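# Pull out the tray of the unbanded slide box

## Task

Push or pull the inner tray of the slide box that has no band so that it sticks out of its sleeve by several centimetres, and leave it resting there without the robot holding it; a smaller protrusion counts for less, more is better. The banded slide box must stay roughly where it started with its tray still closed, and nothing may end up off the table.

## Robot and tools

Robot: two arms, left_arm and right_arm, each with a parallel two-finger gripper and a wrist camera. The fingers point along the gripper's own +z axis and close along its y axis. The reported hand point sits between the finger pads, about 1 cm short of the tips.

Frames: results give gripper positions (m) and orientations (quat_wxyz) in one scene frame. Origin is on the tabletop between the arms, +z up, +x out across the table, and left_arm sits toward +y. Bases: left_arm at (-0.028, +0.322, 0), right_arm at (+0.015, -0.262, 0). The names left/right do not match image sides. Reported positions can be off, especially at long reach, and arms tend to finish a centimetre or more low.

Row layout (shared by execute_actions and move): one flat list of 14 numbers, all in [-1, 1], covering both arms even when only one moves: left_arm dx, dy, dz, rx, ry, rz, opening, then right_arm dx, dy, dz, rx, ry, rz, opening. dx..rz are an offset, not a pose: they are expressed in that gripper's own axes and measured from the gripper's pose at the start of the action (for the first action of a call, the last pose a result showed). Scale: 1.0 equals 0.6 m of travel or 180 degrees; rx, ry, rz form a single rotation vector. Opening is absolute, not an offset: +1 is fully open (0.094 m), -1 closed. All zeros except opening means stay put, though a zero offset can let an arm droop; to hold an arm, first send the offset back to its desired pose, then zeros, aiming a little higher if it still sags.

execute_actions(actions): a list of actions, run in order. Each action is a list of up to 15 rows, one row per 1/30 s control step; if fewer than 15 rows are given, the last row repeats to fill 15 steps. Every row in an action is measured from the same start pose, not from the row before. Per control step the commanded pose is clipped to within 70 mm and 16 degrees of the current measured pose, so large offsets may take several actions; after an action the arm only continues to its last clipped pose. Position wins over orientation when both cannot be met. An empty list just returns state and images.

move(target, speed, blocking): target is one 14-number row as above (offset from the last reported pose, in gripper axes). Each gripper travels in a straight line toward its target; paths of both arms finish together, lasting 0.5 to 10 s and stopping short if longer is needed. speed is the path's top speed in m/s, 0.002 to 0.5, default 0.25; rotation is capped at twice that in rad/s. Openings are sent when the move starts. Paths ignore obstacles and the other arm, and actual speed can overshoot. Faster contact and targets set deeper past contact mean harder pushes. With blocking=false the result arrives after 0.5 s while motion continues; further rows or moves are refused until a result shows the move ended, so use wait or stop. The result adds a move: line with the ending (done, off_target, moving, held, fault) and limits (paced = pose clipped; held = some steps blocked, after which the arm may jump fast), plus each gripper's distance to its target.

wait(seconds): 0 to 10; lets the scene run with last commands held; returns early if a running move ends. stop(): brakes the current move (needs braking distance; fingers keep moving). zoom_image(camera, region): camera is cam_high, cam_low, cam_left_wrist or cam_right_wrist; region [x0, y0, x1, y1] in that camera's pixels from the top-left, at most 504 by 504. read_manual(section): licence texts only, no motion. finished_scene(scene): ends the scene by number; irreversible; the goal must already hold.

Result lines: left_arm: … | right_arm: … give each gripper's pose. Hand target lines show where the controller is now driving each gripper. grip_measured is finger opening on the command scale (last joint position gives metres; readings can be about 1 mm off). To grip, command roughly 0.03 below grip_measured; less for a lighter hold. Finger force is about 50-62 N per pad, less on thin parts. pose unreachable means the clearance check altered that arm's command. too close warnings treat the mounting plates and the rear frame half on each side as part of that arm. FAULT lines mean an arm stopped. MOTOR HOT appears from 85 °C; at 100 °C the arm loses holding and drops (OVER-TEMPERATURE FAULT). Joint torques are raw drive outputs with offsets and noise.

Cameras: four 504x504 images per result in the order cam_high, cam_low, cam_left_wrist, cam_right_wrist; calibration was given with intrinsics and world-to-camera transforms, accurate to a few degrees and millimetres.

The robot keeps executing its last command while you compose replies. Random brief tugs or pushes may happen. Avoid: knocking anything off the table, disturbing or opening the banded box, arms colliding or pressing each other, slamming or hard pushes, and leaving the tray held only by the gripper at the end. Joint ranges (rad): waist ±2.880, shoulder 0 to 3.142, elbow 0 to 3.019, wrist pitch -1.693 to 1.571, wrist yaw ±1.571, wrist roll ±2.094.

Each tool is called after ">>>" by a JSON object that holds its "api" and its "payload".

## Session

>>> {"api": "execute_actions", "payload": {"actions": []}}

Scene clock: 0.00 s.
left_arm: end_effector_position=(+0.2705, +0.5772, +0.3391) grip_measured=+1.000 end_effector_quat_wxyz=(+0.045, -0.183, +0.867, +0.461) | right_arm: end_effector_position=(+0.5122, -0.8052, +0.2241) grip_measured=+1.000 end_effector_quat_wxyz=(+0.639, +0.634, +0.137, -0.413)
Joint positions: left_arm=[ 0.479  1.147  1.156 -1.246 -0.922  0.104  0.094] | right_arm=[-0.802  2.239  1.593  1.235  1.281  0.213  0.094]
Joint velocities: left_arm=[ 0.005 -0.005 -0.002 -0.012  0.022 -0.051  0.   ] | right_arm=[-0.015 -0.015  0.002 -0.017  0.022  0.022  0.   ]
Joint torques (N m, as the arm reports them, + toward a larger angle): no reading
Motor temperatures (°C, as the motors report them): left_arm=[23 24 23 21 24 23] | right_arm=[24 23 21 20 20 24]
Hand target (left_arm): +0.275, +0.579, +0.347; +0.053, -0.187, +0.865, +0.462
Hand target (right_arm): +0.515, -0.807, +0.227; +0.642, +0.634, +0.132, -0.411

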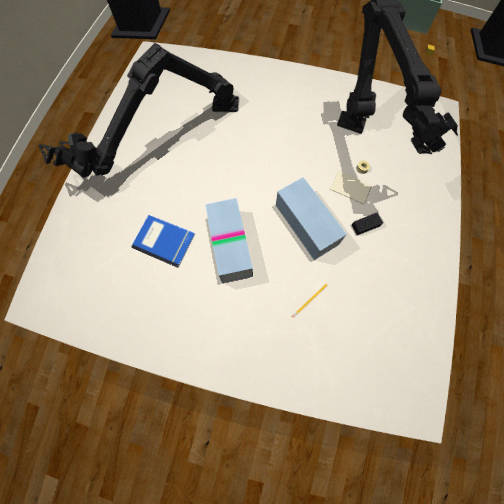

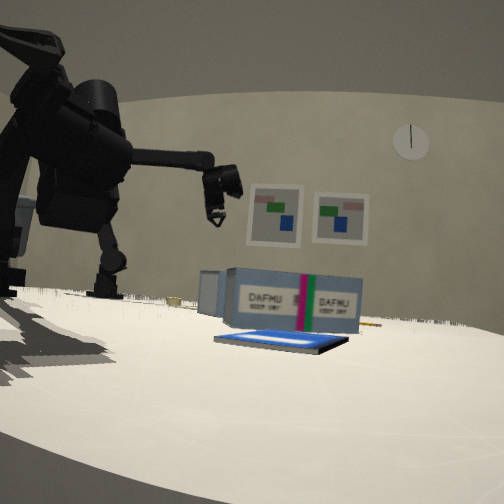

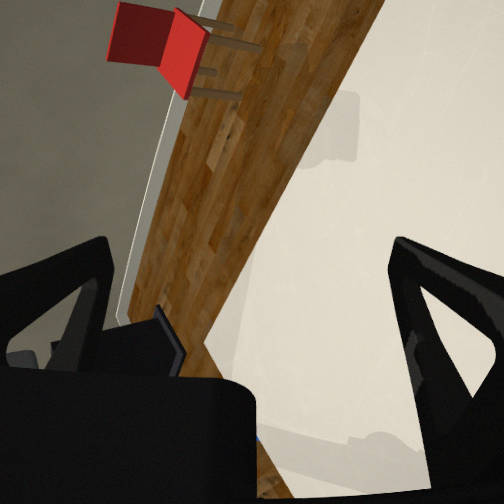

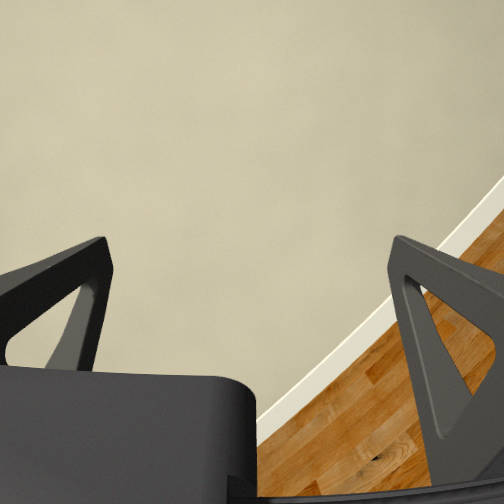

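>>> {"api": "zoom_image", "payload": {"camera": "cam_high", "region": [190, 160, 400, 300]}}

>>> {"api": "zoom_image", "payload": {"camera": "cam_low", "region": [160, 250, 400, 360]}}

Region (190, 160, 400, 300) of cam_high's 504x504 image, scaled by 2.400, with more detail than that image has.

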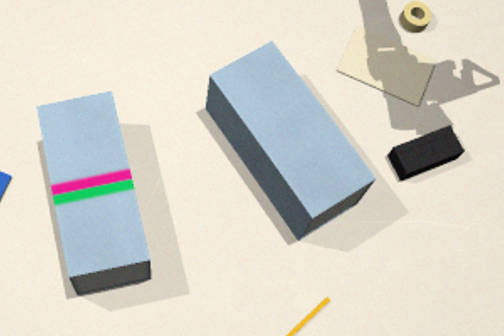

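Region (160, 250, 400, 360) of cam_low's 504x504 image, scaled by 2.100, with more detail than that image has; it fills the top 231 rows of this view, and the rest is white.

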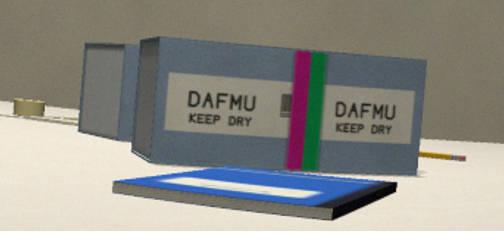

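>>> {"api": "move", "payload": {"target": [-0.2157,-0.6427,-0.3822,0.2724,0.1443,-0.1066,0.3, -0.4913,-0.0413,-0.662,-0.5536,0.307,-0.1683,-1], "speed": 0.3}}

Scene clock: 5.10 s.
left_arm: end_effector_position=(+0.5348, +0.2413, +0.1933) grip_measured=+0.303 end_effector_quat_wxyz=(-0.013, -0.375, +0.927, +0.010) | right_arm: end_effector_position=(+0.4364, -0.3315, +0.3107) grip_measured=-0.985 end_effector_quat_wxyz=(+0.628, +0.006, +0.778, -0.002)
Joint positions: left_arm=[-0.016  1.864  1.774 -1.514 -0.004 -0.911  0.061] | right_arm=[-0.458  0.84   0.589  0.032 -0.245 -0.049  0.001]
Joint velocities: left_arm=[ 0.015 -0.005  0.002  0.012 -0.022 -0.066  0.001] | right_arm=[-0.005 -0.005  0.002 -0.002 -0.007  0.007 -0.001]
Joint torques (N m, as the arm reports them, + toward a larger angle): left_arm=[ -0.71 -15.44  14.59   0.93  -0.16  -0.01] | right_arm=[ 0.34 -4.28 13.57  1.12 -0.13 -0.22]
Motor temperatures (°C, as the motors report them): left_arm=[23 24 26 21 24 23] | right_arm=[24 24 22 20 20 24]
Hand target (left_arm): +0.553, +0.232, +0.201; +0.006, -0.377, +0.926, -0.002
Hand target (right_arm): +0.442, -0.330, +0.338; +0.642, -0.007, +0.767, -0.008
Off the commanded pose (left_arm): 0.020 m, 2 deg.
Off the commanded pose (right_arm): 0.042 m, 2 deg.
move: off_target (left_arm, right_arm)
camera_calibration (this result's frames):
cam_left_wrist: T_world_to_cam=[[0.695939, -0.71684, -0.0425488, -0.189654], [-0.551573, -0.571551, 0.607533, 0.317258], [-0.459823, -0.399337, -0.793154, 0.621661], [0, 0, 0, 1]] pos_world=[0.592832, 0.29363, 0.292258]
cam_right_wrist: T_world_to_cam=[[-0.0107764, -0.999815, -0.0159428, -0.316943], [-0.737732, 0.0187123, -0.674834, 0.539439], [0.675008, 0.00448917, -0.737797, 0.0579063], [0, 0, 0, 1]] pos_world=[0.355459, -0.327238, 0.401702]

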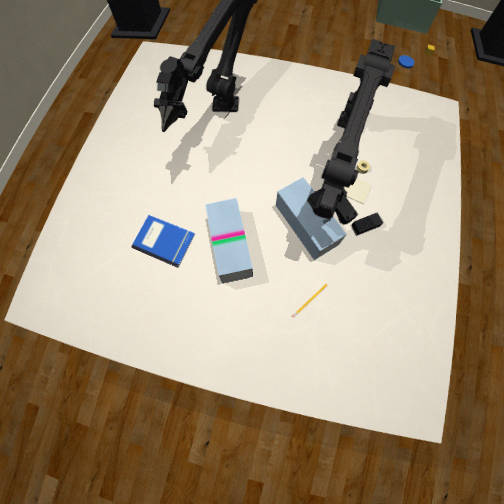

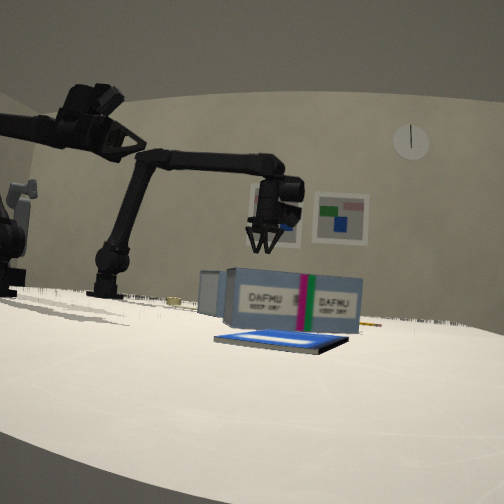

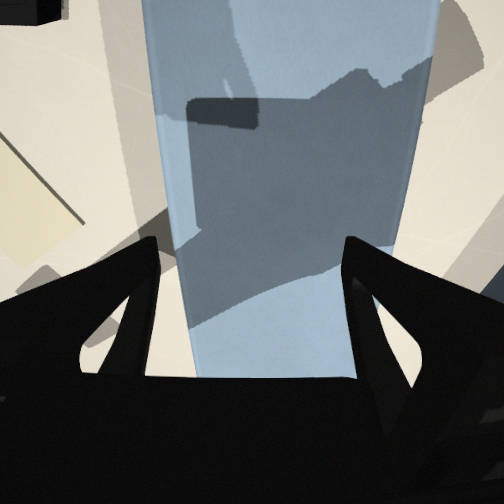

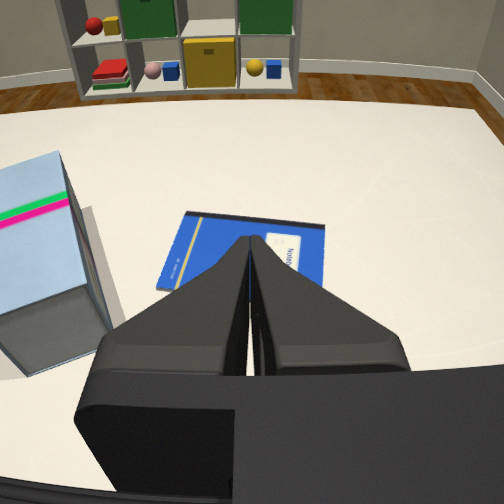

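>>> {"api": "move", "payload": {"target": [-0.02,-0.036,0.085,0,0,0,0.3, 0.4135,0.5855,-0.0823,-0.246,-0.0109,-0.0495,-1], "speed": 0.3}}

Scene clock: 7.27 s.
left_arm: end_effector_position=(+0.5556, +0.2383, +0.1608) grip_measured=+0.303 end_effector_quat_wxyz=(-0.004, -0.376, +0.927, +0.005) | right_arm: end_effector_position=(+0.3338, +0.0154, +0.0682) grip_measured=-0.985 end_effector_quat_wxyz=(+0.581, -0.306, +0.718, +0.229)
Joint positions: left_arm=[-0.016  1.919  1.77  -1.434 -0.004 -0.913  0.061] | right_arm=[ 0.479  1.672  0.247  1.203 -0.099 -0.05   0.001]
Joint velocities: left_arm=[-0.015 -0.005  0.007  0.007  0.007  0.007 -0.   ] | right_arm=[-0.005 -0.015  0.017  0.007 -0.007  0.037  0.001]
Joint torques (N m, as the arm reports them, + toward a larger angle): left_arm=[ -0.43 -15.19   9.13   1.    -0.24   0.06] | right_arm=[-0.17 -8.54  4.32  2.64  0.09  0.08]
Motor temperatures (°C, as the motors report them): left_arm=[23 25 26 21 24 23] | right_arm=[24 24 23 20 20 24]
Hand target (left_arm): +0.556, +0.235, +0.141; -0.013, -0.375, +0.927, +0.010
Hand target (right_arm): +0.341, +0.020, +0.080; +0.596, -0.296, +0.708, +0.237
Off the commanded pose (left_arm): 0.020 m, 1 deg.
Off the commanded pose (right_arm): 0.015 m, 3 deg.
move: off_target (left_arm, right_arm)
camera_calibration (this result's frames):
cam_left_wrist: T_world_to_cam=[[0.698006, -0.71561, -0.0262638, -0.211658], [-0.562782, -0.570878, 0.597808, 0.354371], [-0.442791, -0.402493, -0.801209, 0.596821], [0, 0, 0, 1]] pos_world=[0.611439, 0.291054, 0.260773]
cam_right_wrist: T_world_to_cam=[[0.706625, -0.707422, 0.0153217, -0.221244], [-0.519468, -0.533342, -0.667607, 0.228778], [0.480452, 0.463789, -0.744356, 0.00494393], [0, 0, 0, 1]] pos_world=[0.272805, -0.036789, 0.159804]

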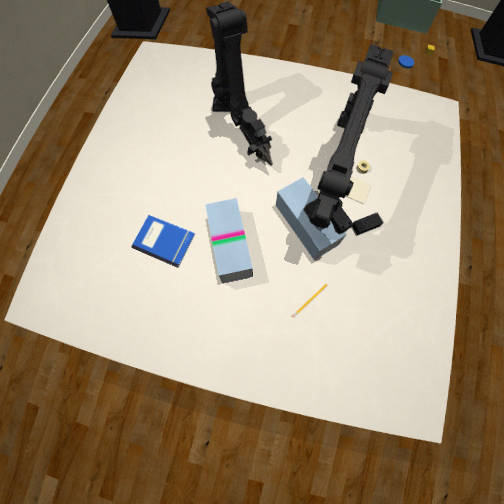

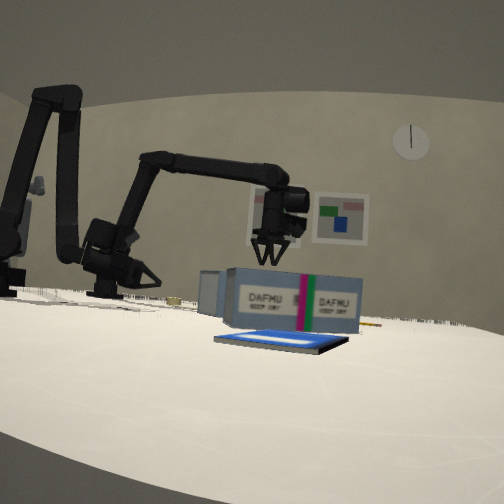

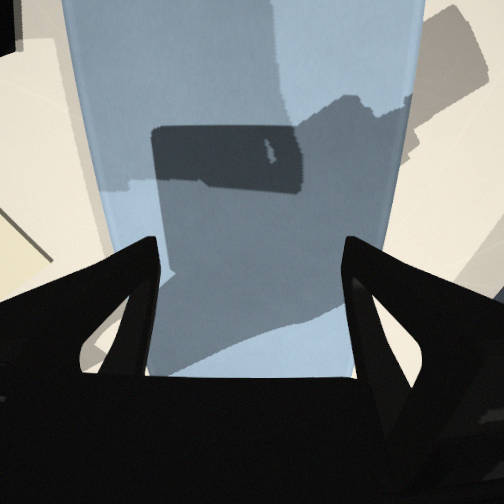

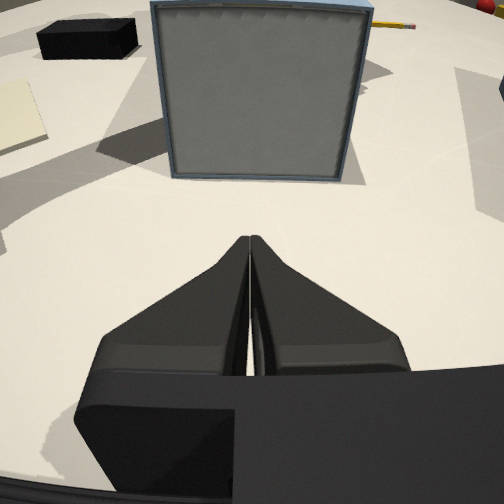

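>>> {"api": "move", "payload": {"target": [0,0,0.11,0,0,0,0.3, -0.04,-0.008,0.138,0,-0.012,0,-1], "speed": 0.07}}

Scene clock: 9.30 s.
left_arm: end_effector_position=(+0.5560, +0.2383, +0.1295) grip_measured=+0.302 end_effector_quat_wxyz=(+0.012, -0.376, +0.927, -0.004) | right_arm: end_effector_position=(+0.3939, +0.0667, +0.0799) grip_measured=-0.985 end_effector_quat_wxyz=(+0.600, -0.302, +0.703, +0.233)
Joint positions: left_arm=[-0.016  1.912  1.676 -1.31  -0.004 -0.913  0.061] | right_arm=[ 0.487  1.755  0.453  1.129 -0.089 -0.05   0.001]
Joint velocities: left_arm=[ 0.015 -0.005 -0.002 -0.007  0.022 -0.022  0.   ] | right_arm=[-0.005 -0.005  0.002 -0.007 -0.037 -0.007 -0.001]
Joint torques (N m, as the arm reports them, + toward a larger angle): left_arm=[  0.13 -14.36   7.62   1.85  -0.24   0.1 ] | right_arm=[ 0.51 -9.28  5.47  1.11  0.09  0.  ]
Motor temperatures (°C, as the motors report them): left_arm=[23 25 26 21 24 23] | right_arm=[24 24 23 20 20 24]
Hand target (left_arm): +0.553, +0.239, +0.096; -0.005, -0.376, +0.927, +0.005
Hand target (right_arm): +0.397, +0.074, +0.075; +0.595, -0.302, +0.707, +0.235
Off the commanded pose (left_arm): 0.035 m, 2 deg.
Off the commanded pose (right_arm): 0.010 m, 1 deg.
move: off_target (left_arm)
camera_calibration (this result's frames):
cam_left_wrist: T_world_to_cam=[[0.698431, -0.715671, 0.00307021, -0.21686], [-0.584351, -0.567788, 0.579785, 0.386852], [-0.413191, -0.406734, -0.814764, 0.558276], [0, 0, 0, 1]] pos_world=[0.608194, 0.291519, 0.231239]
cam_right_wrist: T_world_to_cam=[[0.704383, -0.709463, 0.0225324, -0.227105], [-0.492828, -0.511652, -0.703799, 0.286134], [0.510848, 0.484639, -0.710041, -0.055128], [0, 0, 0, 1]] pos_world=[0.329146, 0.0119956, 0.167355]

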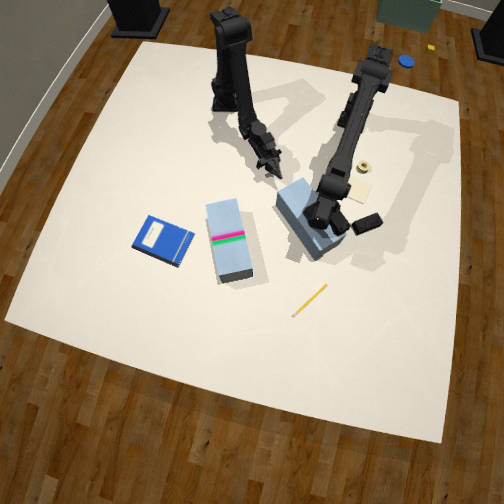

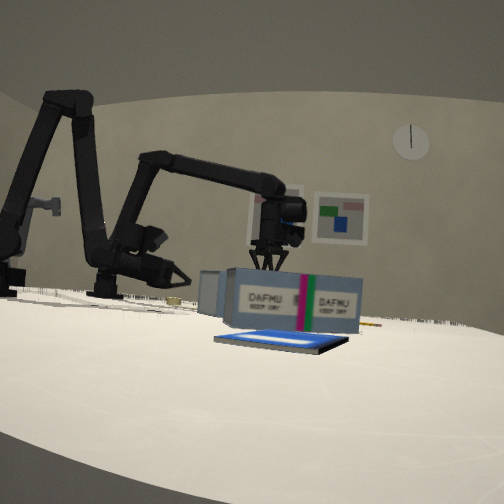

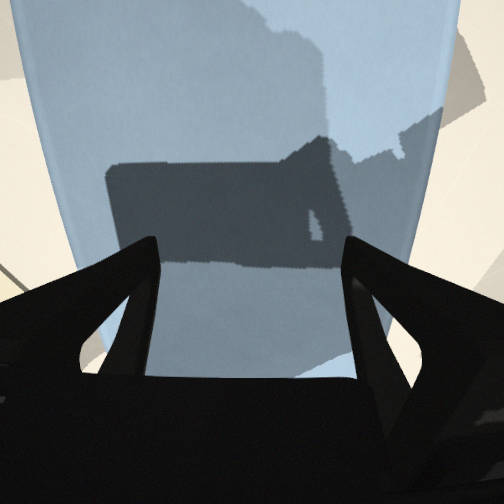

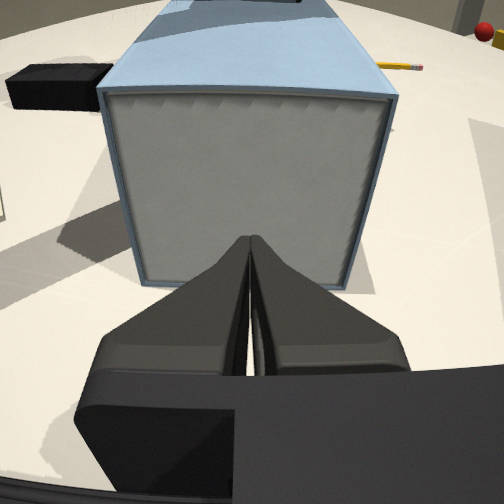

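>>> {"api": "move", "payload": {"target": [0,0,0.07,0,0,0,0.3, 0.033,0,0.115,0,0,0,-1], "speed": 0.04}}

Scene clock: 11.43 s.
left_arm: end_effector_position=(+0.5588, +0.2385, +0.1307) grip_measured=+0.302 end_effector_quat_wxyz=(+0.034, -0.376, +0.926, -0.015) | right_arm: end_effector_position=(+0.4348, +0.1026, +0.0541) grip_measured=-0.985 end_effector_quat_wxyz=(+0.601, -0.300, +0.704, +0.231)
Joint positions: left_arm=[-0.016  1.887  1.64  -1.25  -0.008 -0.913  0.061] | right_arm=[ 0.495  1.912  0.61   1.129 -0.076 -0.05   0.001]
Joint velocities: left_arm=[-0.015 -0.005 -0.002 -0.002 -0.051 -0.051  0.001] | right_arm=[-0.005  0.005  0.002  0.012  0.066 -0.037  0.   ]
Joint torques (N m, as the arm reports them, + toward a larger angle): left_arm=[  0.36 -13.36   7.43   2.05  -0.11   0.11] | right_arm=[  0.6  -11.26   6.25   1.55   0.07  -0.04]
Motor temperatures (°C, as the motors report them): left_arm=[23 25 27 21 24 23] | right_arm=[24 24 23 20 20 24]
Hand target (left_arm): +0.555, +0.239, +0.089; +0.011, -0.376, +0.927, -0.004
Hand target (right_arm): +0.440, +0.112, +0.050; +0.600, -0.302, +0.703, +0.233
Off the commanded pose (left_arm): 0.043 m, 3 deg.
Off the commanded pose (right_arm): 0.012 m, 0 deg.
move: off_target (left_arm, right_arm)
camera_calibration (this result's frames):
cam_left_wrist: T_world_to_cam=[[0.697511, -0.715471, 0.0397498, -0.222955], [-0.612126, -0.566085, 0.552132, 0.406718], [-0.372533, -0.40945, -0.832809, 0.540728], [0, 0, 0, 1]] pos_world=[0.605915, 0.29212, 0.234624]
cam_right_wrist: T_world_to_cam=[[0.700692, -0.713038, 0.0246493, -0.228033], [-0.494702, -0.510451, -0.703356, 0.307163], [0.514102, 0.480642, -0.71041, -0.112783], [0, 0, 0, 1]] pos_world=[0.369717, 0.0484038, 0.141543]

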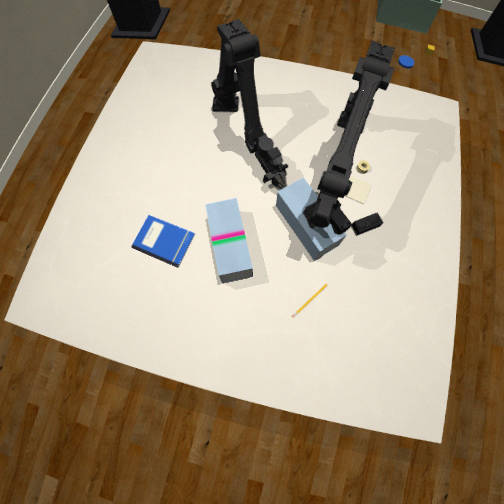

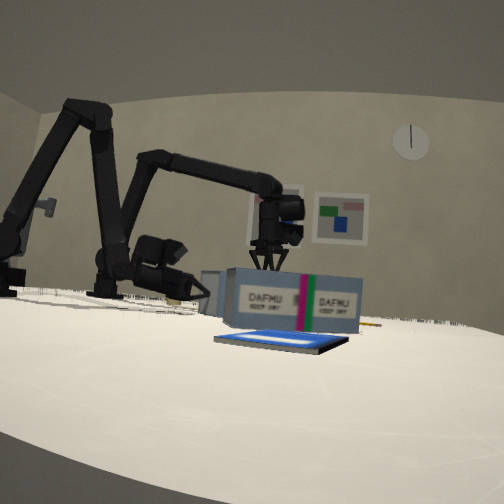

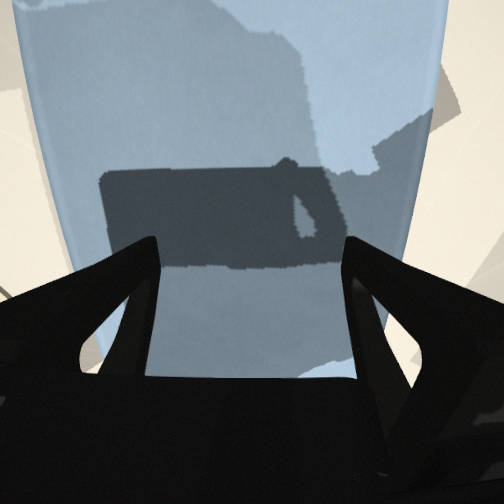

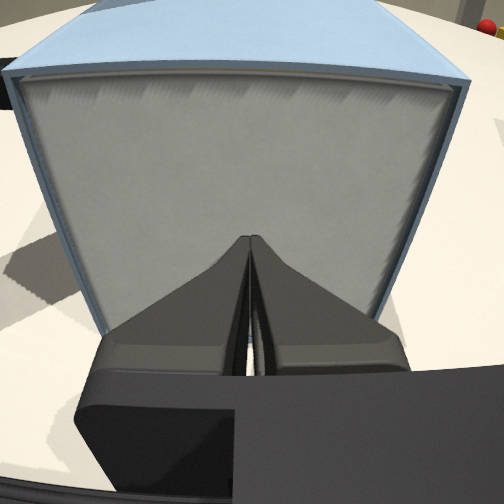

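>>> {"api": "move", "payload": {"target": [0.005,0,0.07,0,-0.014,0,0.3, -0.015,0.015,0.1,0,0,0,-1], "speed": 0.04}}

Scene clock: 13.37 s.
left_arm: end_effector_position=(+0.5738, +0.2459, +0.1330) grip_measured=+0.302 end_effector_quat_wxyz=(+0.093, -0.377, +0.921, -0.018) | right_arm: end_effector_position=(+0.4628, +0.1316, +0.0549) grip_measured=-0.985 end_effector_quat_wxyz=(+0.602, -0.297, +0.707, +0.223)
Joint positions: left_arm=[-0.016  1.857  1.593 -1.127 -0.063 -0.913  0.061] | right_arm=[ 0.512  1.948  0.723  1.048 -0.041 -0.05   0.001]
Joint velocities: left_arm=[-0.005  0.005 -0.012 -0.012  0.007 -0.051  0.   ] | right_arm=[ 0.005 -0.005 -0.007 -0.022 -0.037 -0.051 -0.   ]
Joint torques (N m, as the arm reports them, + toward a larger angle): left_arm=[ -0.92 -13.37   6.76   1.02   0.37   0.  ] | right_arm=[  1.22 -12.3    8.7    0.9   -0.09  -0.02]
Motor temperatures (°C, as the motors report them): left_arm=[23 25 27 21 24 23] | right_arm=[24 24 23 20 20 24]
Hand target (left_arm): +0.558, +0.237, +0.090; +0.054, -0.376, +0.925, -0.006
Hand target (right_arm): +0.470, +0.151, +0.054; +0.601, -0.301, +0.704, +0.231
Off the commanded pose (left_arm): 0.048 m, 5 deg.
Off the commanded pose (right_arm): 0.022 m, 1 deg.
move: off_target (left_arm, right_arm)
camera_calibration (this result's frames):
cam_left_wrist: T_world_to_cam=[[0.6952, -0.713177, 0.0898629, -0.234099], [-0.664716, -0.590251, 0.457991, 0.467393], [-0.273587, -0.378129, -0.884403, 0.49368], [0, 0, 0, 1]] pos_world=[0.608494, 0.295599, 0.243587]
cam_right_wrist: T_world_to_cam=[[0.688441, -0.724653, 0.0304562, -0.220107], [-0.502844, -0.507135, -0.699973, 0.339495], [0.522682, 0.466575, -0.71352, -0.14244], [0, 0, 0, 1]] pos_world=[0.396695, 0.0791285, 0.142707]

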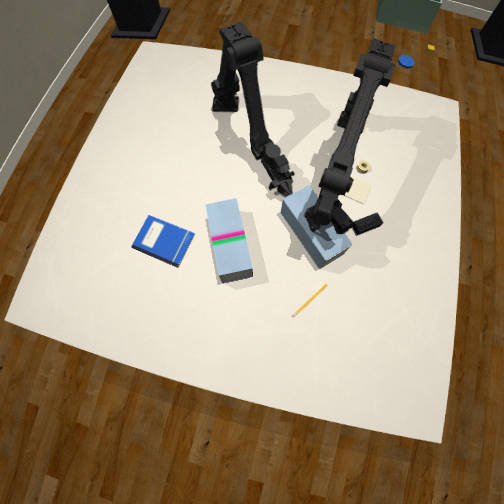

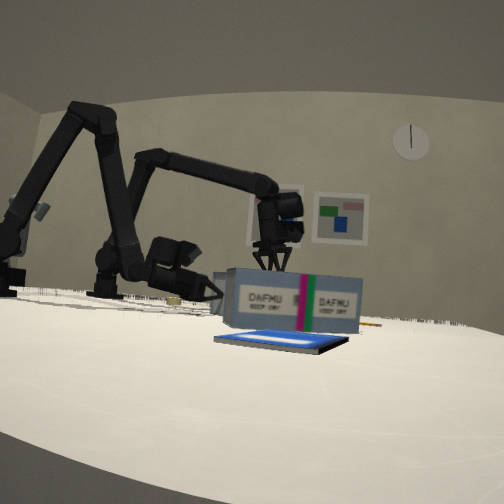

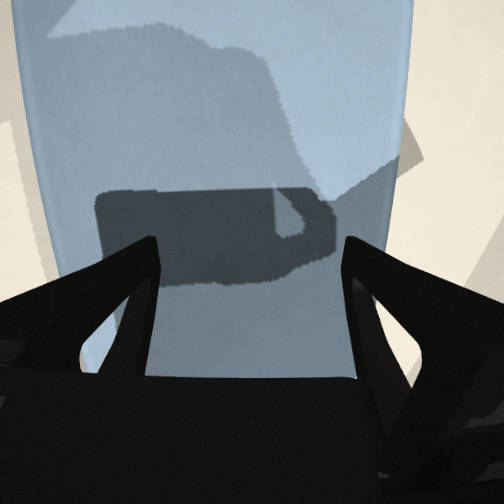

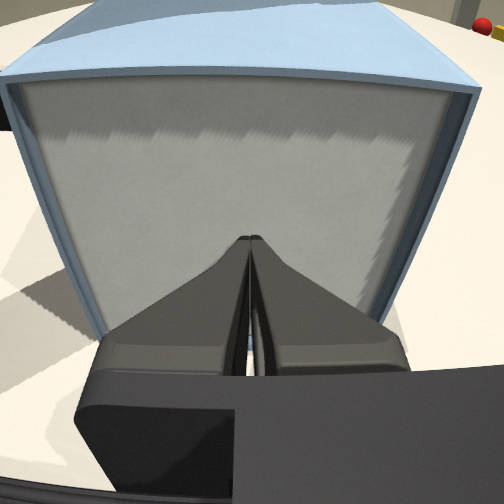

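>>> {"api": "move", "payload": {"target": [-0.04,0.016,-0.04,-0.032,0.15,0,0.3, 0,0,0,0,0,0,-1], "speed": 0.2}}

>>> {"api": "move", "payload": {"target": [0,0,0.13,0,0,0,0.3, 0,0,0,0,0,0,-1], "speed": 0.06}}

Scene clock: 15.33 s.
left_arm: end_effector_position=(+0.5671, +0.2640, +0.1566) grip_measured=+0.302 end_effector_quat_wxyz=(-0.135, -0.371, +0.916, -0.063) | right_arm: end_effector_position=(+0.4626, +0.1314, +0.0546) grip_measured=-0.985 end_effector_quat_wxyz=(+0.602, -0.297, +0.707, +0.223)
Joint positions: left_arm=[ 0.094  2.076  1.982 -1.677  0.225 -0.779  0.061] | right_arm=[ 0.512  1.948  0.722  1.048 -0.041 -0.05   0.001]
Joint velocities: left_arm=[-0.005 -0.024 -0.007 -0.007  0.022 -0.066  0.001] | right_arm=[-0.015 -0.015  0.017 -0.017  0.007 -0.007  0.   ]
Joint torques (N m, as the arm reports them, + toward a larger angle): left_arm=[  1.1  -16.8   14.21  -0.65   0.01   0.24] | right_arm=[ -0.04 -14.74   4.54   1.71  -0.02  -0.06]
Motor temperatures (°C, as the motors report them): left_arm=[23 26 27 21 24 23] | right_arm=[24 24 23 20 20 24]
Hand target (left_arm): +0.578, +0.269, +0.159; -0.132, -0.368, +0.918, -0.068
Hand target (right_arm): +0.463, +0.132, +0.055; +0.602, -0.297, +0.707, +0.223
Off the commanded pose (left_arm): 0.014 m, 1 deg.
Off the commanded pose (right_arm): 0.000 m, 0 deg.
joint sent to its limit (left arm) — the command would take joint 4 (wrist pitch) past its lower limit, so that joint was sent only as far as its limit.
move: off_target (left_arm)
camera_calibration (this result's frames):
cam_left_wrist: T_world_to_cam=[[0.696128, -0.717915, 0.00198019, -0.204183], [-0.426464, -0.411299, 0.805581, 0.226036], [-0.577525, -0.561632, -0.592482, 0.694589], [0, 0, 0, 1]] pos_world=[0.639675, 0.336486, 0.229845]
cam_right_wrist: T_world_to_cam=[[0.688459, -0.724637, 0.0304185, -0.220091], [-0.503249, -0.507483, -0.699429, 0.339282], [0.52227, 0.46622, -0.714054, -0.14216], [0, 0, 0, 1]] pos_world=[0.396512, 0.0789718, 0.142488]

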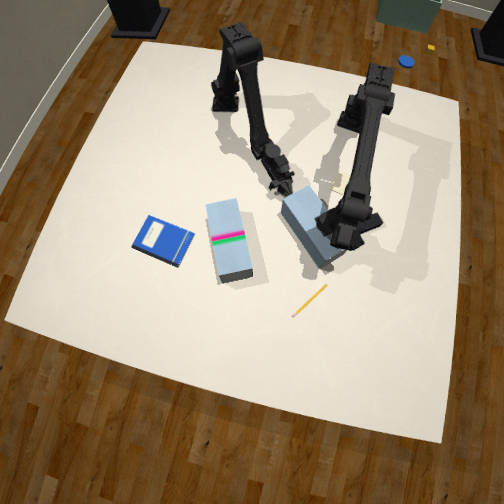

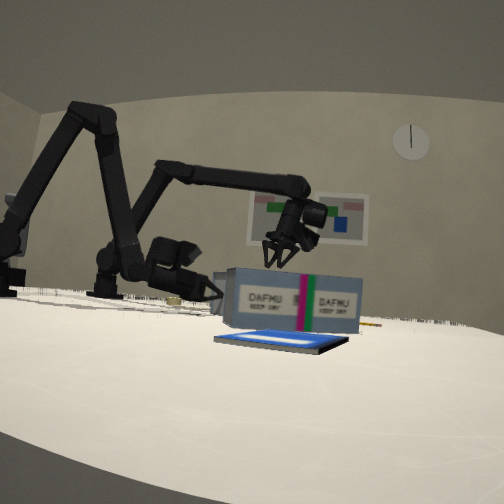

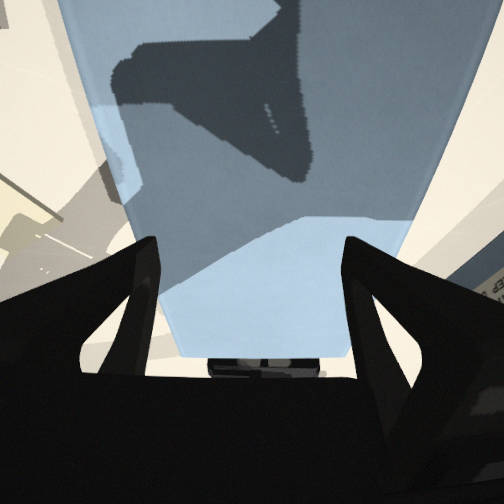

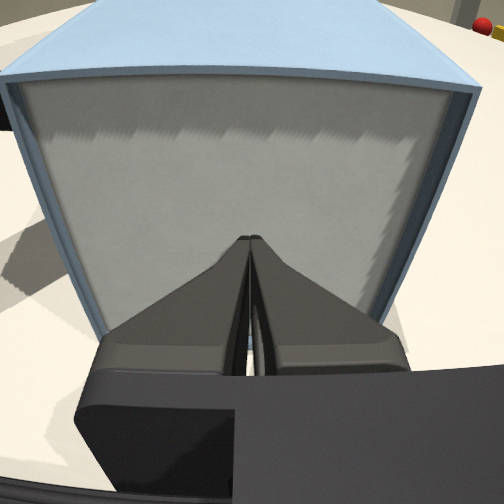

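Scene clock: 16.87 s.
left_arm: end_effector_position=(+0.5604, +0.2635, +0.1319) grip_measured=+0.302 end_effector_quat_wxyz=(-0.098, -0.374, +0.919, -0.080) | right_arm: end_effector_position=(+0.4626, +0.1314, +0.0546) grip_measured=-0.985 end_effector_quat_wxyz=(+0.602, -0.297, +0.707, +0.223)
Joint positions: left_arm=[ 0.093  2.007  1.813 -1.494  0.226 -0.793  0.061] | right_arm=[ 0.512  1.948  0.722  1.048 -0.041 -0.05   0.001]
Joint velocities: left_arm=[-0.024  0.005  0.012  0.007  0.022  0.007 -0.   ] | right_arm=[-0.005  0.005  0.017  0.002 -0.022  0.007  0.   ]
Joint torques (N m, as the arm reports them, + toward a larger angle): left_arm=[ -1.91 -14.15   6.36   1.09   0.01   0.01] | right_arm=[ -0.02 -14.8    4.46   1.73  -0.01  -0.06]
Motor temperatures (°C, as the motors report them): left_arm=[23 26 27 21 24 23] | right_arm=[24 24 23 20 20 24]
Hand target (left_arm): +0.549, +0.248, +0.084; -0.135, -0.371, +0.916, -0.063
Hand target (right_arm): +0.463, +0.131, +0.055; +0.602, -0.297, +0.707, +0.223
Off the commanded pose (left_arm): 0.053 m, 5 deg.
Off the commanded pose (right_arm): 0.000 m, 0 deg.
move: off_target (left_arm)
camera_calibration (this result's frames):
cam_left_wrist: T_world_to_cam=[[0.703456, -0.708251, 0.0594227, -0.21406], [-0.484275, -0.416439, 0.769452, 0.281388], [-0.520219, -0.570052, -0.635935, 0.651762], [0, 0, 0, 1]] pos_world=[0.62591, 0.337111, 0.210684]
cam_right_wrist: T_world_to_cam=[[0.688459, -0.724637, 0.0304185, -0.220091], [-0.503249, -0.507483, -0.699429, 0.339282], [0.52227, 0.46622, -0.714054, -0.14216], [0, 0, 0, 1]] pos_world=[0.396512, 0.0789718, 0.142488]

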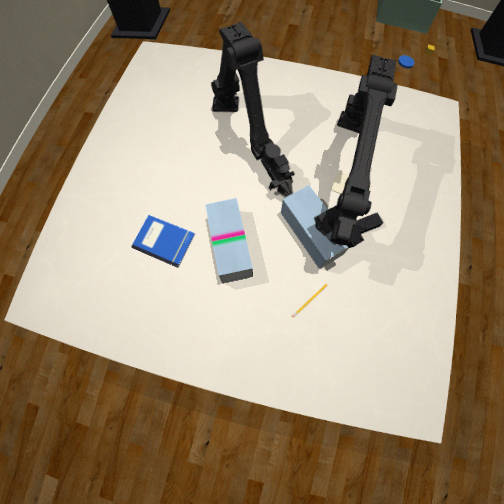

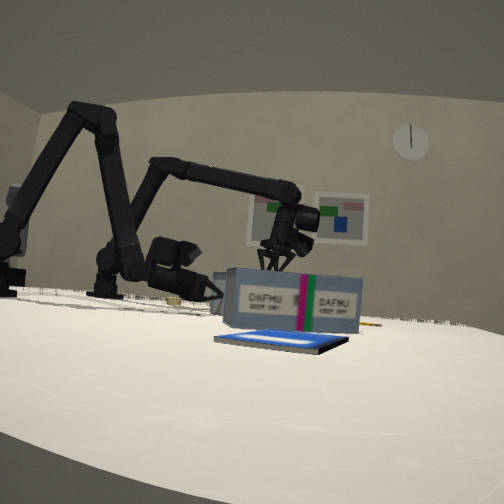

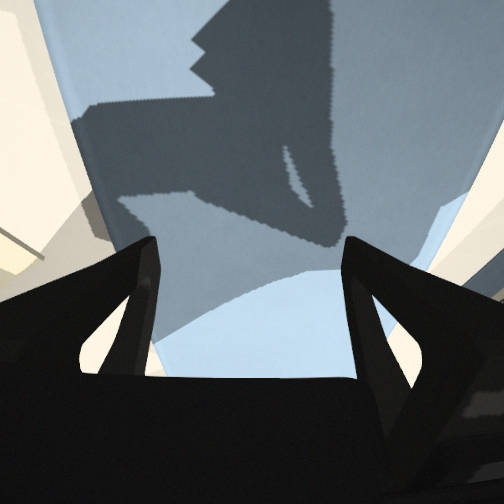

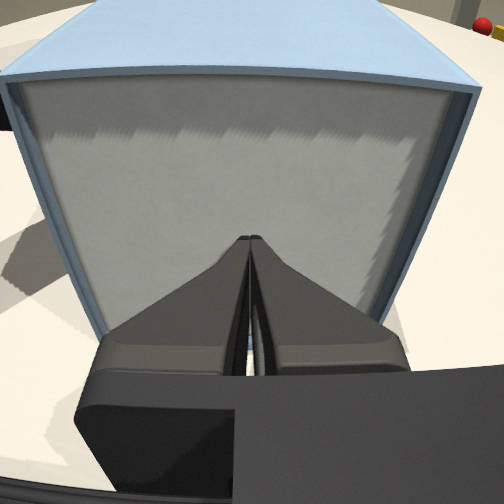

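>>> {"api": "execute_actions", "payload": {"actions": [[[0,0,0.115,0,0.03,0,0.3,0,0,0,0,0,0,-1]],[[0,0,0.115,0,0.03,0,0.3,-0.003,0.005,0.02,0,0,0,-1],[0,0,0.115,0,0.03,0,0.3,-0.003,0.005,0.02,0,0,0,-1],[0,0,0.115,0,0.03,0,0.3,-0.003,0.005,0.02,0,0,0,-1],[0,0,0.115,0,0.03,0,0.3,-0.005,0.007,0.035,0,0,0,-1],[0,0,0.115,0,0.03,0,0.3,-0.005,0.007,0.035,0,0,0,-1],[0,0,0.115,0,0.03,0,0.3,-0.005,0.007,0.035,0,0,0,-1],[0,0,0.115,0,0.03,0,0.3,-0.007,0.01,0.05,0,0,0,-1]],[[0,0,0.115,0,0.03,0,0.3,-0.007,0.01,0.05,0,0,0,-1]]]}}

Scene clock: 18.57 s.
left_arm: end_effector_position=(+0.5715, +0.2553, +0.1376) grip_measured=+0.302 end_effector_quat_wxyz=(-0.075, -0.378, +0.905, -0.178) | right_arm: end_effector_position=(+0.4818, +0.1397, +0.0550) grip_measured=-0.985 end_effector_quat_wxyz=(+0.603, -0.286, +0.715, +0.207)
Joint positions: left_arm=[ 0.125  1.957  1.732 -1.346  0.389 -0.793  0.061] | right_arm=[ 0.514  1.963  0.781  0.994  0.001 -0.05   0.001]
Joint velocities: left_arm=[-0.005  0.015  0.002 -0.007 -0.022  0.066 -0.001] | right_arm=[-0.015  0.005  0.032  0.002 -0.095 -0.11  -0.   ]
Joint torques (N m, as the arm reports them, + toward a larger angle): left_arm=[ -1.91 -12.43   5.9    1.44   0.6    0.2 ] | right_arm=[  1.27 -12.99   9.08   0.89  -0.21  -0.03]
Motor temperatures (°C, as the motors report them): left_arm=[23 26 27 21 24 23] | right_arm=[24 24 23 20 20 24]
Hand target (left_arm): +0.556, +0.238, +0.075; -0.127, -0.373, +0.904, -0.164
Hand target (right_arm): +0.489, +0.159, +0.054; +0.602, -0.292, +0.711, +0.215
Off the commanded pose (left_arm): 0.071 m, 6 deg; position clipped at the last step of the last action.
Off the commanded pose (right_arm): 0.022 m, 1 deg.
camera_calibration (this result's frames):
cam_left_wrist: T_world_to_cam=[[0.712995, -0.654045, 0.252711, -0.273875], [-0.557439, -0.310121, 0.770121, 0.293534], [-0.425323, -0.689964, -0.585705, 0.625871], [0, 0, 0, 1]] pos_world=[0.625096, 0.343733, 0.20973]
cam_right_wrist: T_world_to_cam=[[0.659232, -0.750992, 0.037739, -0.209992], [-0.525149, -0.495743, -0.691706, 0.36196], [0.538175, 0.436176, -0.721193, -0.15889], [0, 0, 0, 1]] pos_world=[0.414027, 0.0910412, 0.143705]

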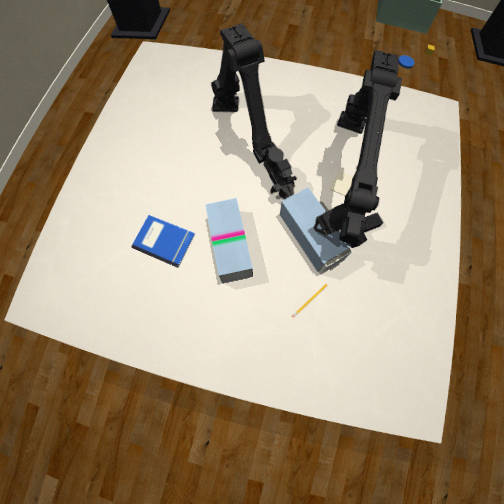

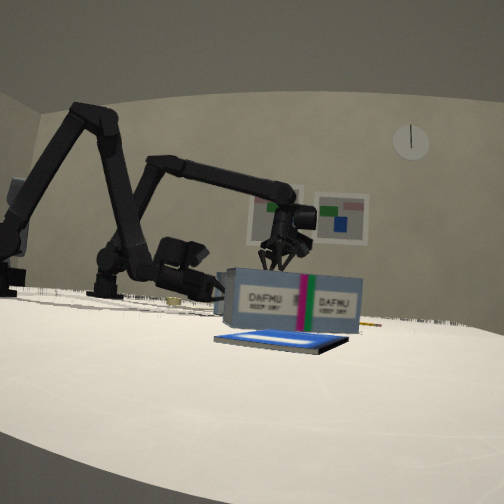

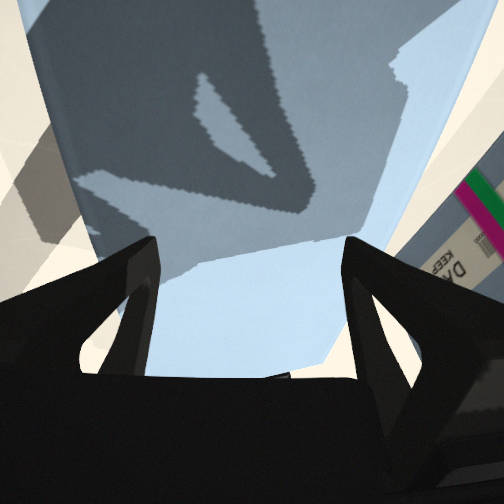

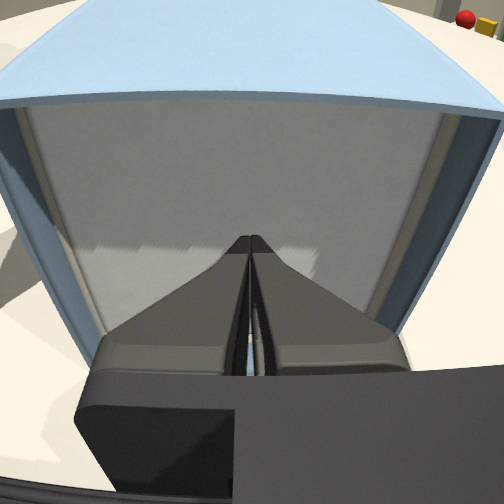

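>>> {"api": "execute_actions", "payload": {"actions": [[[0.004,0.029,0.105,-0.06,0.02,0,0.3,-0.007,0.025,0.05,-0.03,0,0,-1]],[[0.004,0.025,0.105,-0.05,0.02,0,0.3,-0.007,0.022,0.05,-0.025,0,0,-1]],[[0.004,0.02,0.105,-0.04,0.02,0,0.3,-0.007,0.02,0.05,-0.02,0,0,-1]]]}}

Scene clock: 20.23 s.
left_arm: end_effector_position=(+0.5664, +0.2774, +0.1311) grip_measured=+0.301 end_effector_quat_wxyz=(-0.060, -0.371, +0.924, -0.072) | right_arm: end_effector_position=(+0.4848, +0.1800, +0.0534) grip_measured=-0.985 end_effector_quat_wxyz=(+0.567, -0.342, +0.698, +0.272)
Joint positions: left_arm=[ 0.104  1.978  1.774 -1.421  0.179 -0.78   0.061] | right_arm=[ 0.507  1.993  0.877  0.902 -0.194 -0.05   0.001]
Joint velocities: left_arm=[-0.015 -0.005 -0.007  0.007 -0.022  0.022  0.001] | right_arm=[ 0.005  0.005  0.007 -0.007  0.037 -0.081 -0.001]
Joint torques (N m, as the arm reports them, + toward a larger angle): left_arm=[ -1.65 -12.11   7.76  -0.44   0.21   0.14] | right_arm=[  1.06 -13.92   9.74   0.9   -0.26  -0.05]
Motor temperatures (°C, as the motors report them): left_arm=[23 26 27 21 24 23] | right_arm=[24 24 24 20 20 24]
Hand target (left_arm): +0.549, +0.264, +0.074; -0.121, -0.364, +0.922, -0.049
Hand target (right_arm): +0.492, +0.199, +0.053; +0.566, -0.347, +0.693, +0.279
Off the commanded pose (left_arm): 0.064 m, 8 deg.
Off the commanded pose (right_arm): 0.022 m, 1 deg.
camera_calibration (this result's frames):
cam_left_wrist: T_world_to_cam=[[0.694179, -0.715949, 0.0743859, -0.202905], [-0.536605, -0.445853, 0.716429, 0.335427], [-0.479761, -0.537246, -0.693684, 0.637821], [0, 0, 0, 1]] pos_world=[0.626846, 0.346948, 0.21723]
cam_right_wrist: T_world_to_cam=[[0.785942, -0.618291, -0.00341566, -0.264757], [-0.45705, -0.577242, -0.676681, 0.363241], [0.416414, 0.533393, -0.736268, -0.136933], [0, 0, 0, 1]] pos_world=[0.431124, 0.11902, 0.144075]

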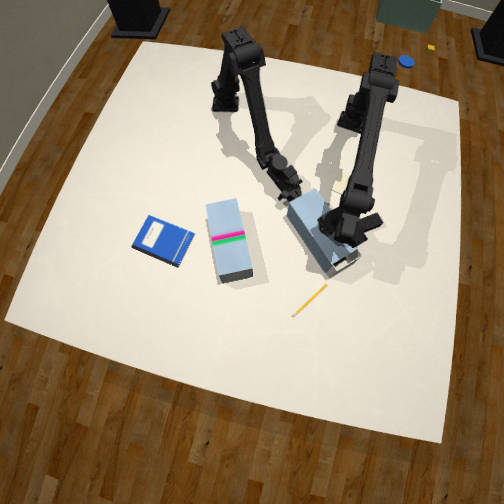

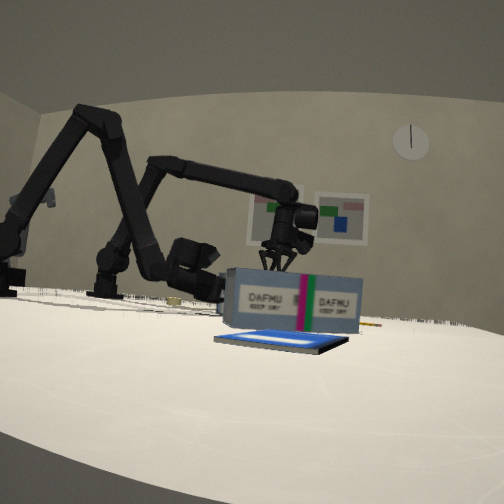

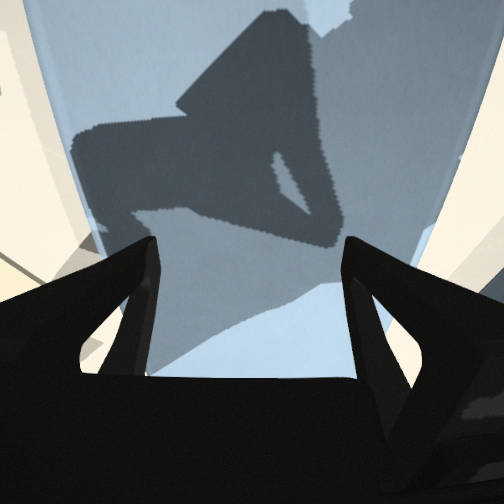

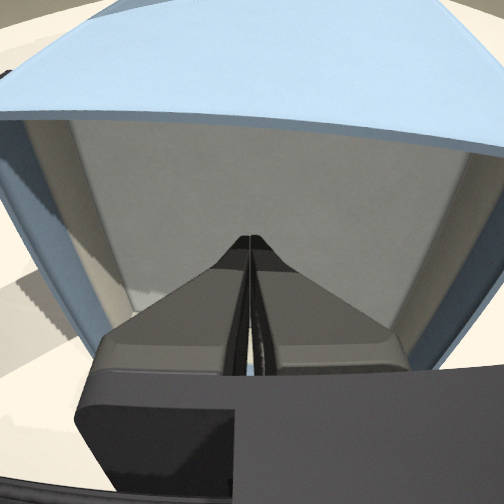

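>>> {"api": "execute_actions", "payload": {"actions": [[[0.004,0.005,0.11,-0.02,0.03,0,0.3,-0.007,-0.015,0.05,0.03,0,0,-1]],[[0.004,0.008,0.11,-0.03,0.03,0,0.3,-0.007,0,0.055,0.0,0,0,-1]],[[0.004,0.01,0.11,-0.03,0.03,0,0.3,-0.007,0.006,0.055,-0.006,0,0,-1]]]}}

>>> {"api": "zoom_image", "payload": {"camera": "cam_high", "region": [260, 160, 400, 300]}}

Scene clock: 21.87 s.
left_arm: end_effector_position=(+0.5680, +0.2796, +0.1311) grip_measured=+0.301 end_effector_quat_wxyz=(-0.055, -0.366, +0.927, -0.068) | right_arm: end_effector_position=(+0.5209, +0.2019, +0.0536) grip_measured=-0.986 end_effector_quat_wxyz=(+0.580, -0.317, +0.712, +0.237)
Joint positions: left_arm=[ 0.104  1.979  1.777 -1.418  0.167 -0.77   0.061] | right_arm=[ 0.524  2.042  0.998  0.826 -0.082 -0.05   0.001]
Joint velocities: left_arm=[-0.005 -0.005  0.002  0.002 -0.051 -0.066 -0.001] | right_arm=[-0.015 -0.005 -0.012  0.007 -0.007 -0.037 -0.001]
Joint torques (N m, as the arm reports them, + toward a larger angle): left_arm=[ -0.9  -11.3    8.39  -0.31   0.28   0.17] | right_arm=[  0.49 -15.16  10.04   0.9   -0.13  -0.05]
Motor temperatures (°C, as the motors report them): left_arm=[23 26 27 21 24 23] | right_arm=[24 25 24 20 20 24]
Hand target (left_arm): +0.554, +0.270, +0.070; -0.117, -0.362, +0.924, -0.046
Hand target (right_arm): +0.530, +0.217, +0.051; +0.579, -0.320, +0.710, +0.240
Off the commanded pose (left_arm): 0.066 m, 8 deg.
Off the commanded pose (right_arm): 0.019 m, 1 deg.
camera_calibration (this result's frames):
cam_left_wrist: T_world_to_cam=[[0.686211, -0.723911, 0.0711851, -0.195279], [-0.546206, -0.448173, 0.707673, 0.344522], [-0.480389, -0.524495, -0.702945, 0.637775], [0, 0, 0, 1]] pos_world=[0.628562, 0.34755, 0.218413]
cam_right_wrist: T_world_to_cam=[[0.726493, -0.686897, 0.0195083, -0.235947], [-0.500021, -0.547892, -0.670666, 0.408643], [0.471367, 0.47748, -0.741503, -0.18047], [0, 0, 0, 1]] pos_world=[0.460811, 0.147991, 0.144847]

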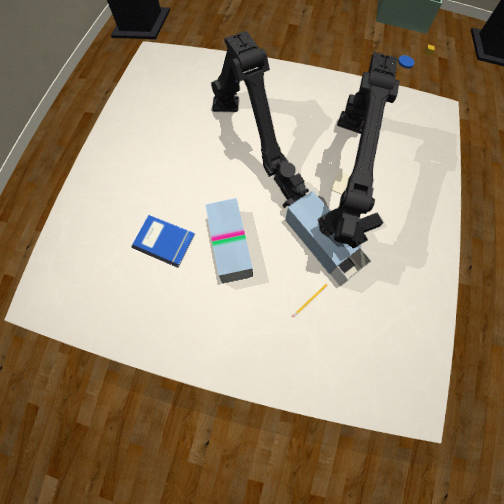

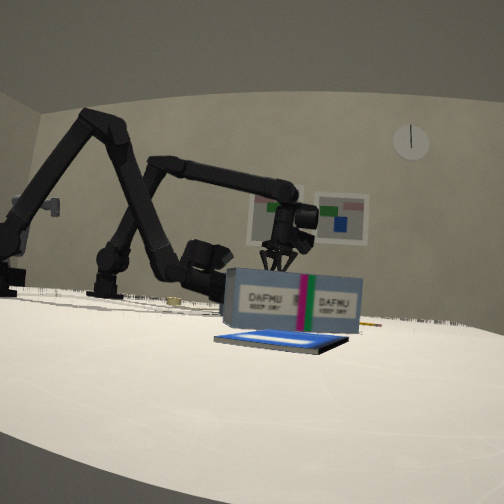

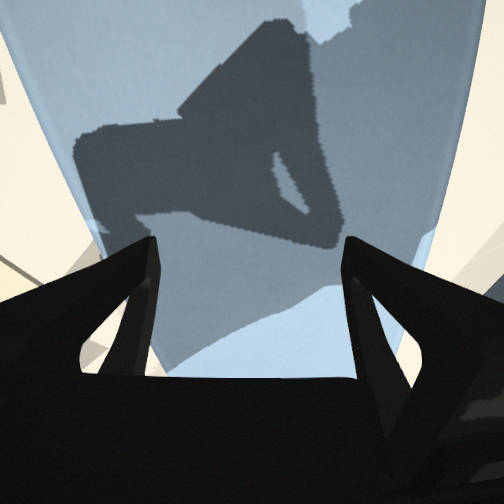

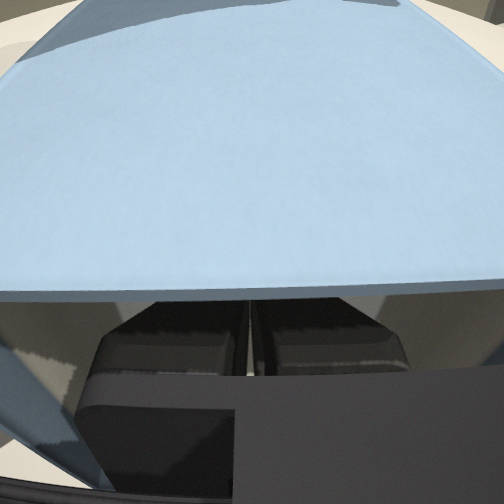

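Region (260, 160, 400, 300) of cam_high's 504x504 image, scaled by 3.600, with more detail than that image has.

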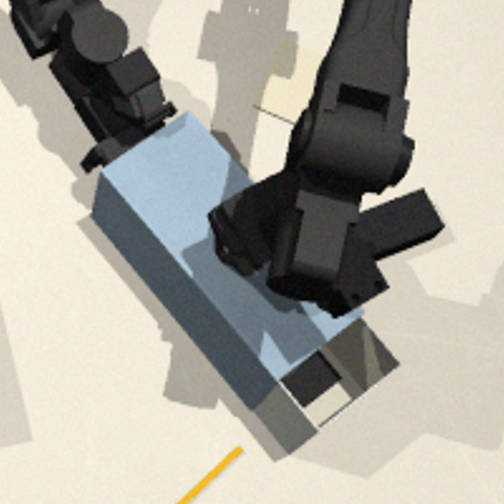

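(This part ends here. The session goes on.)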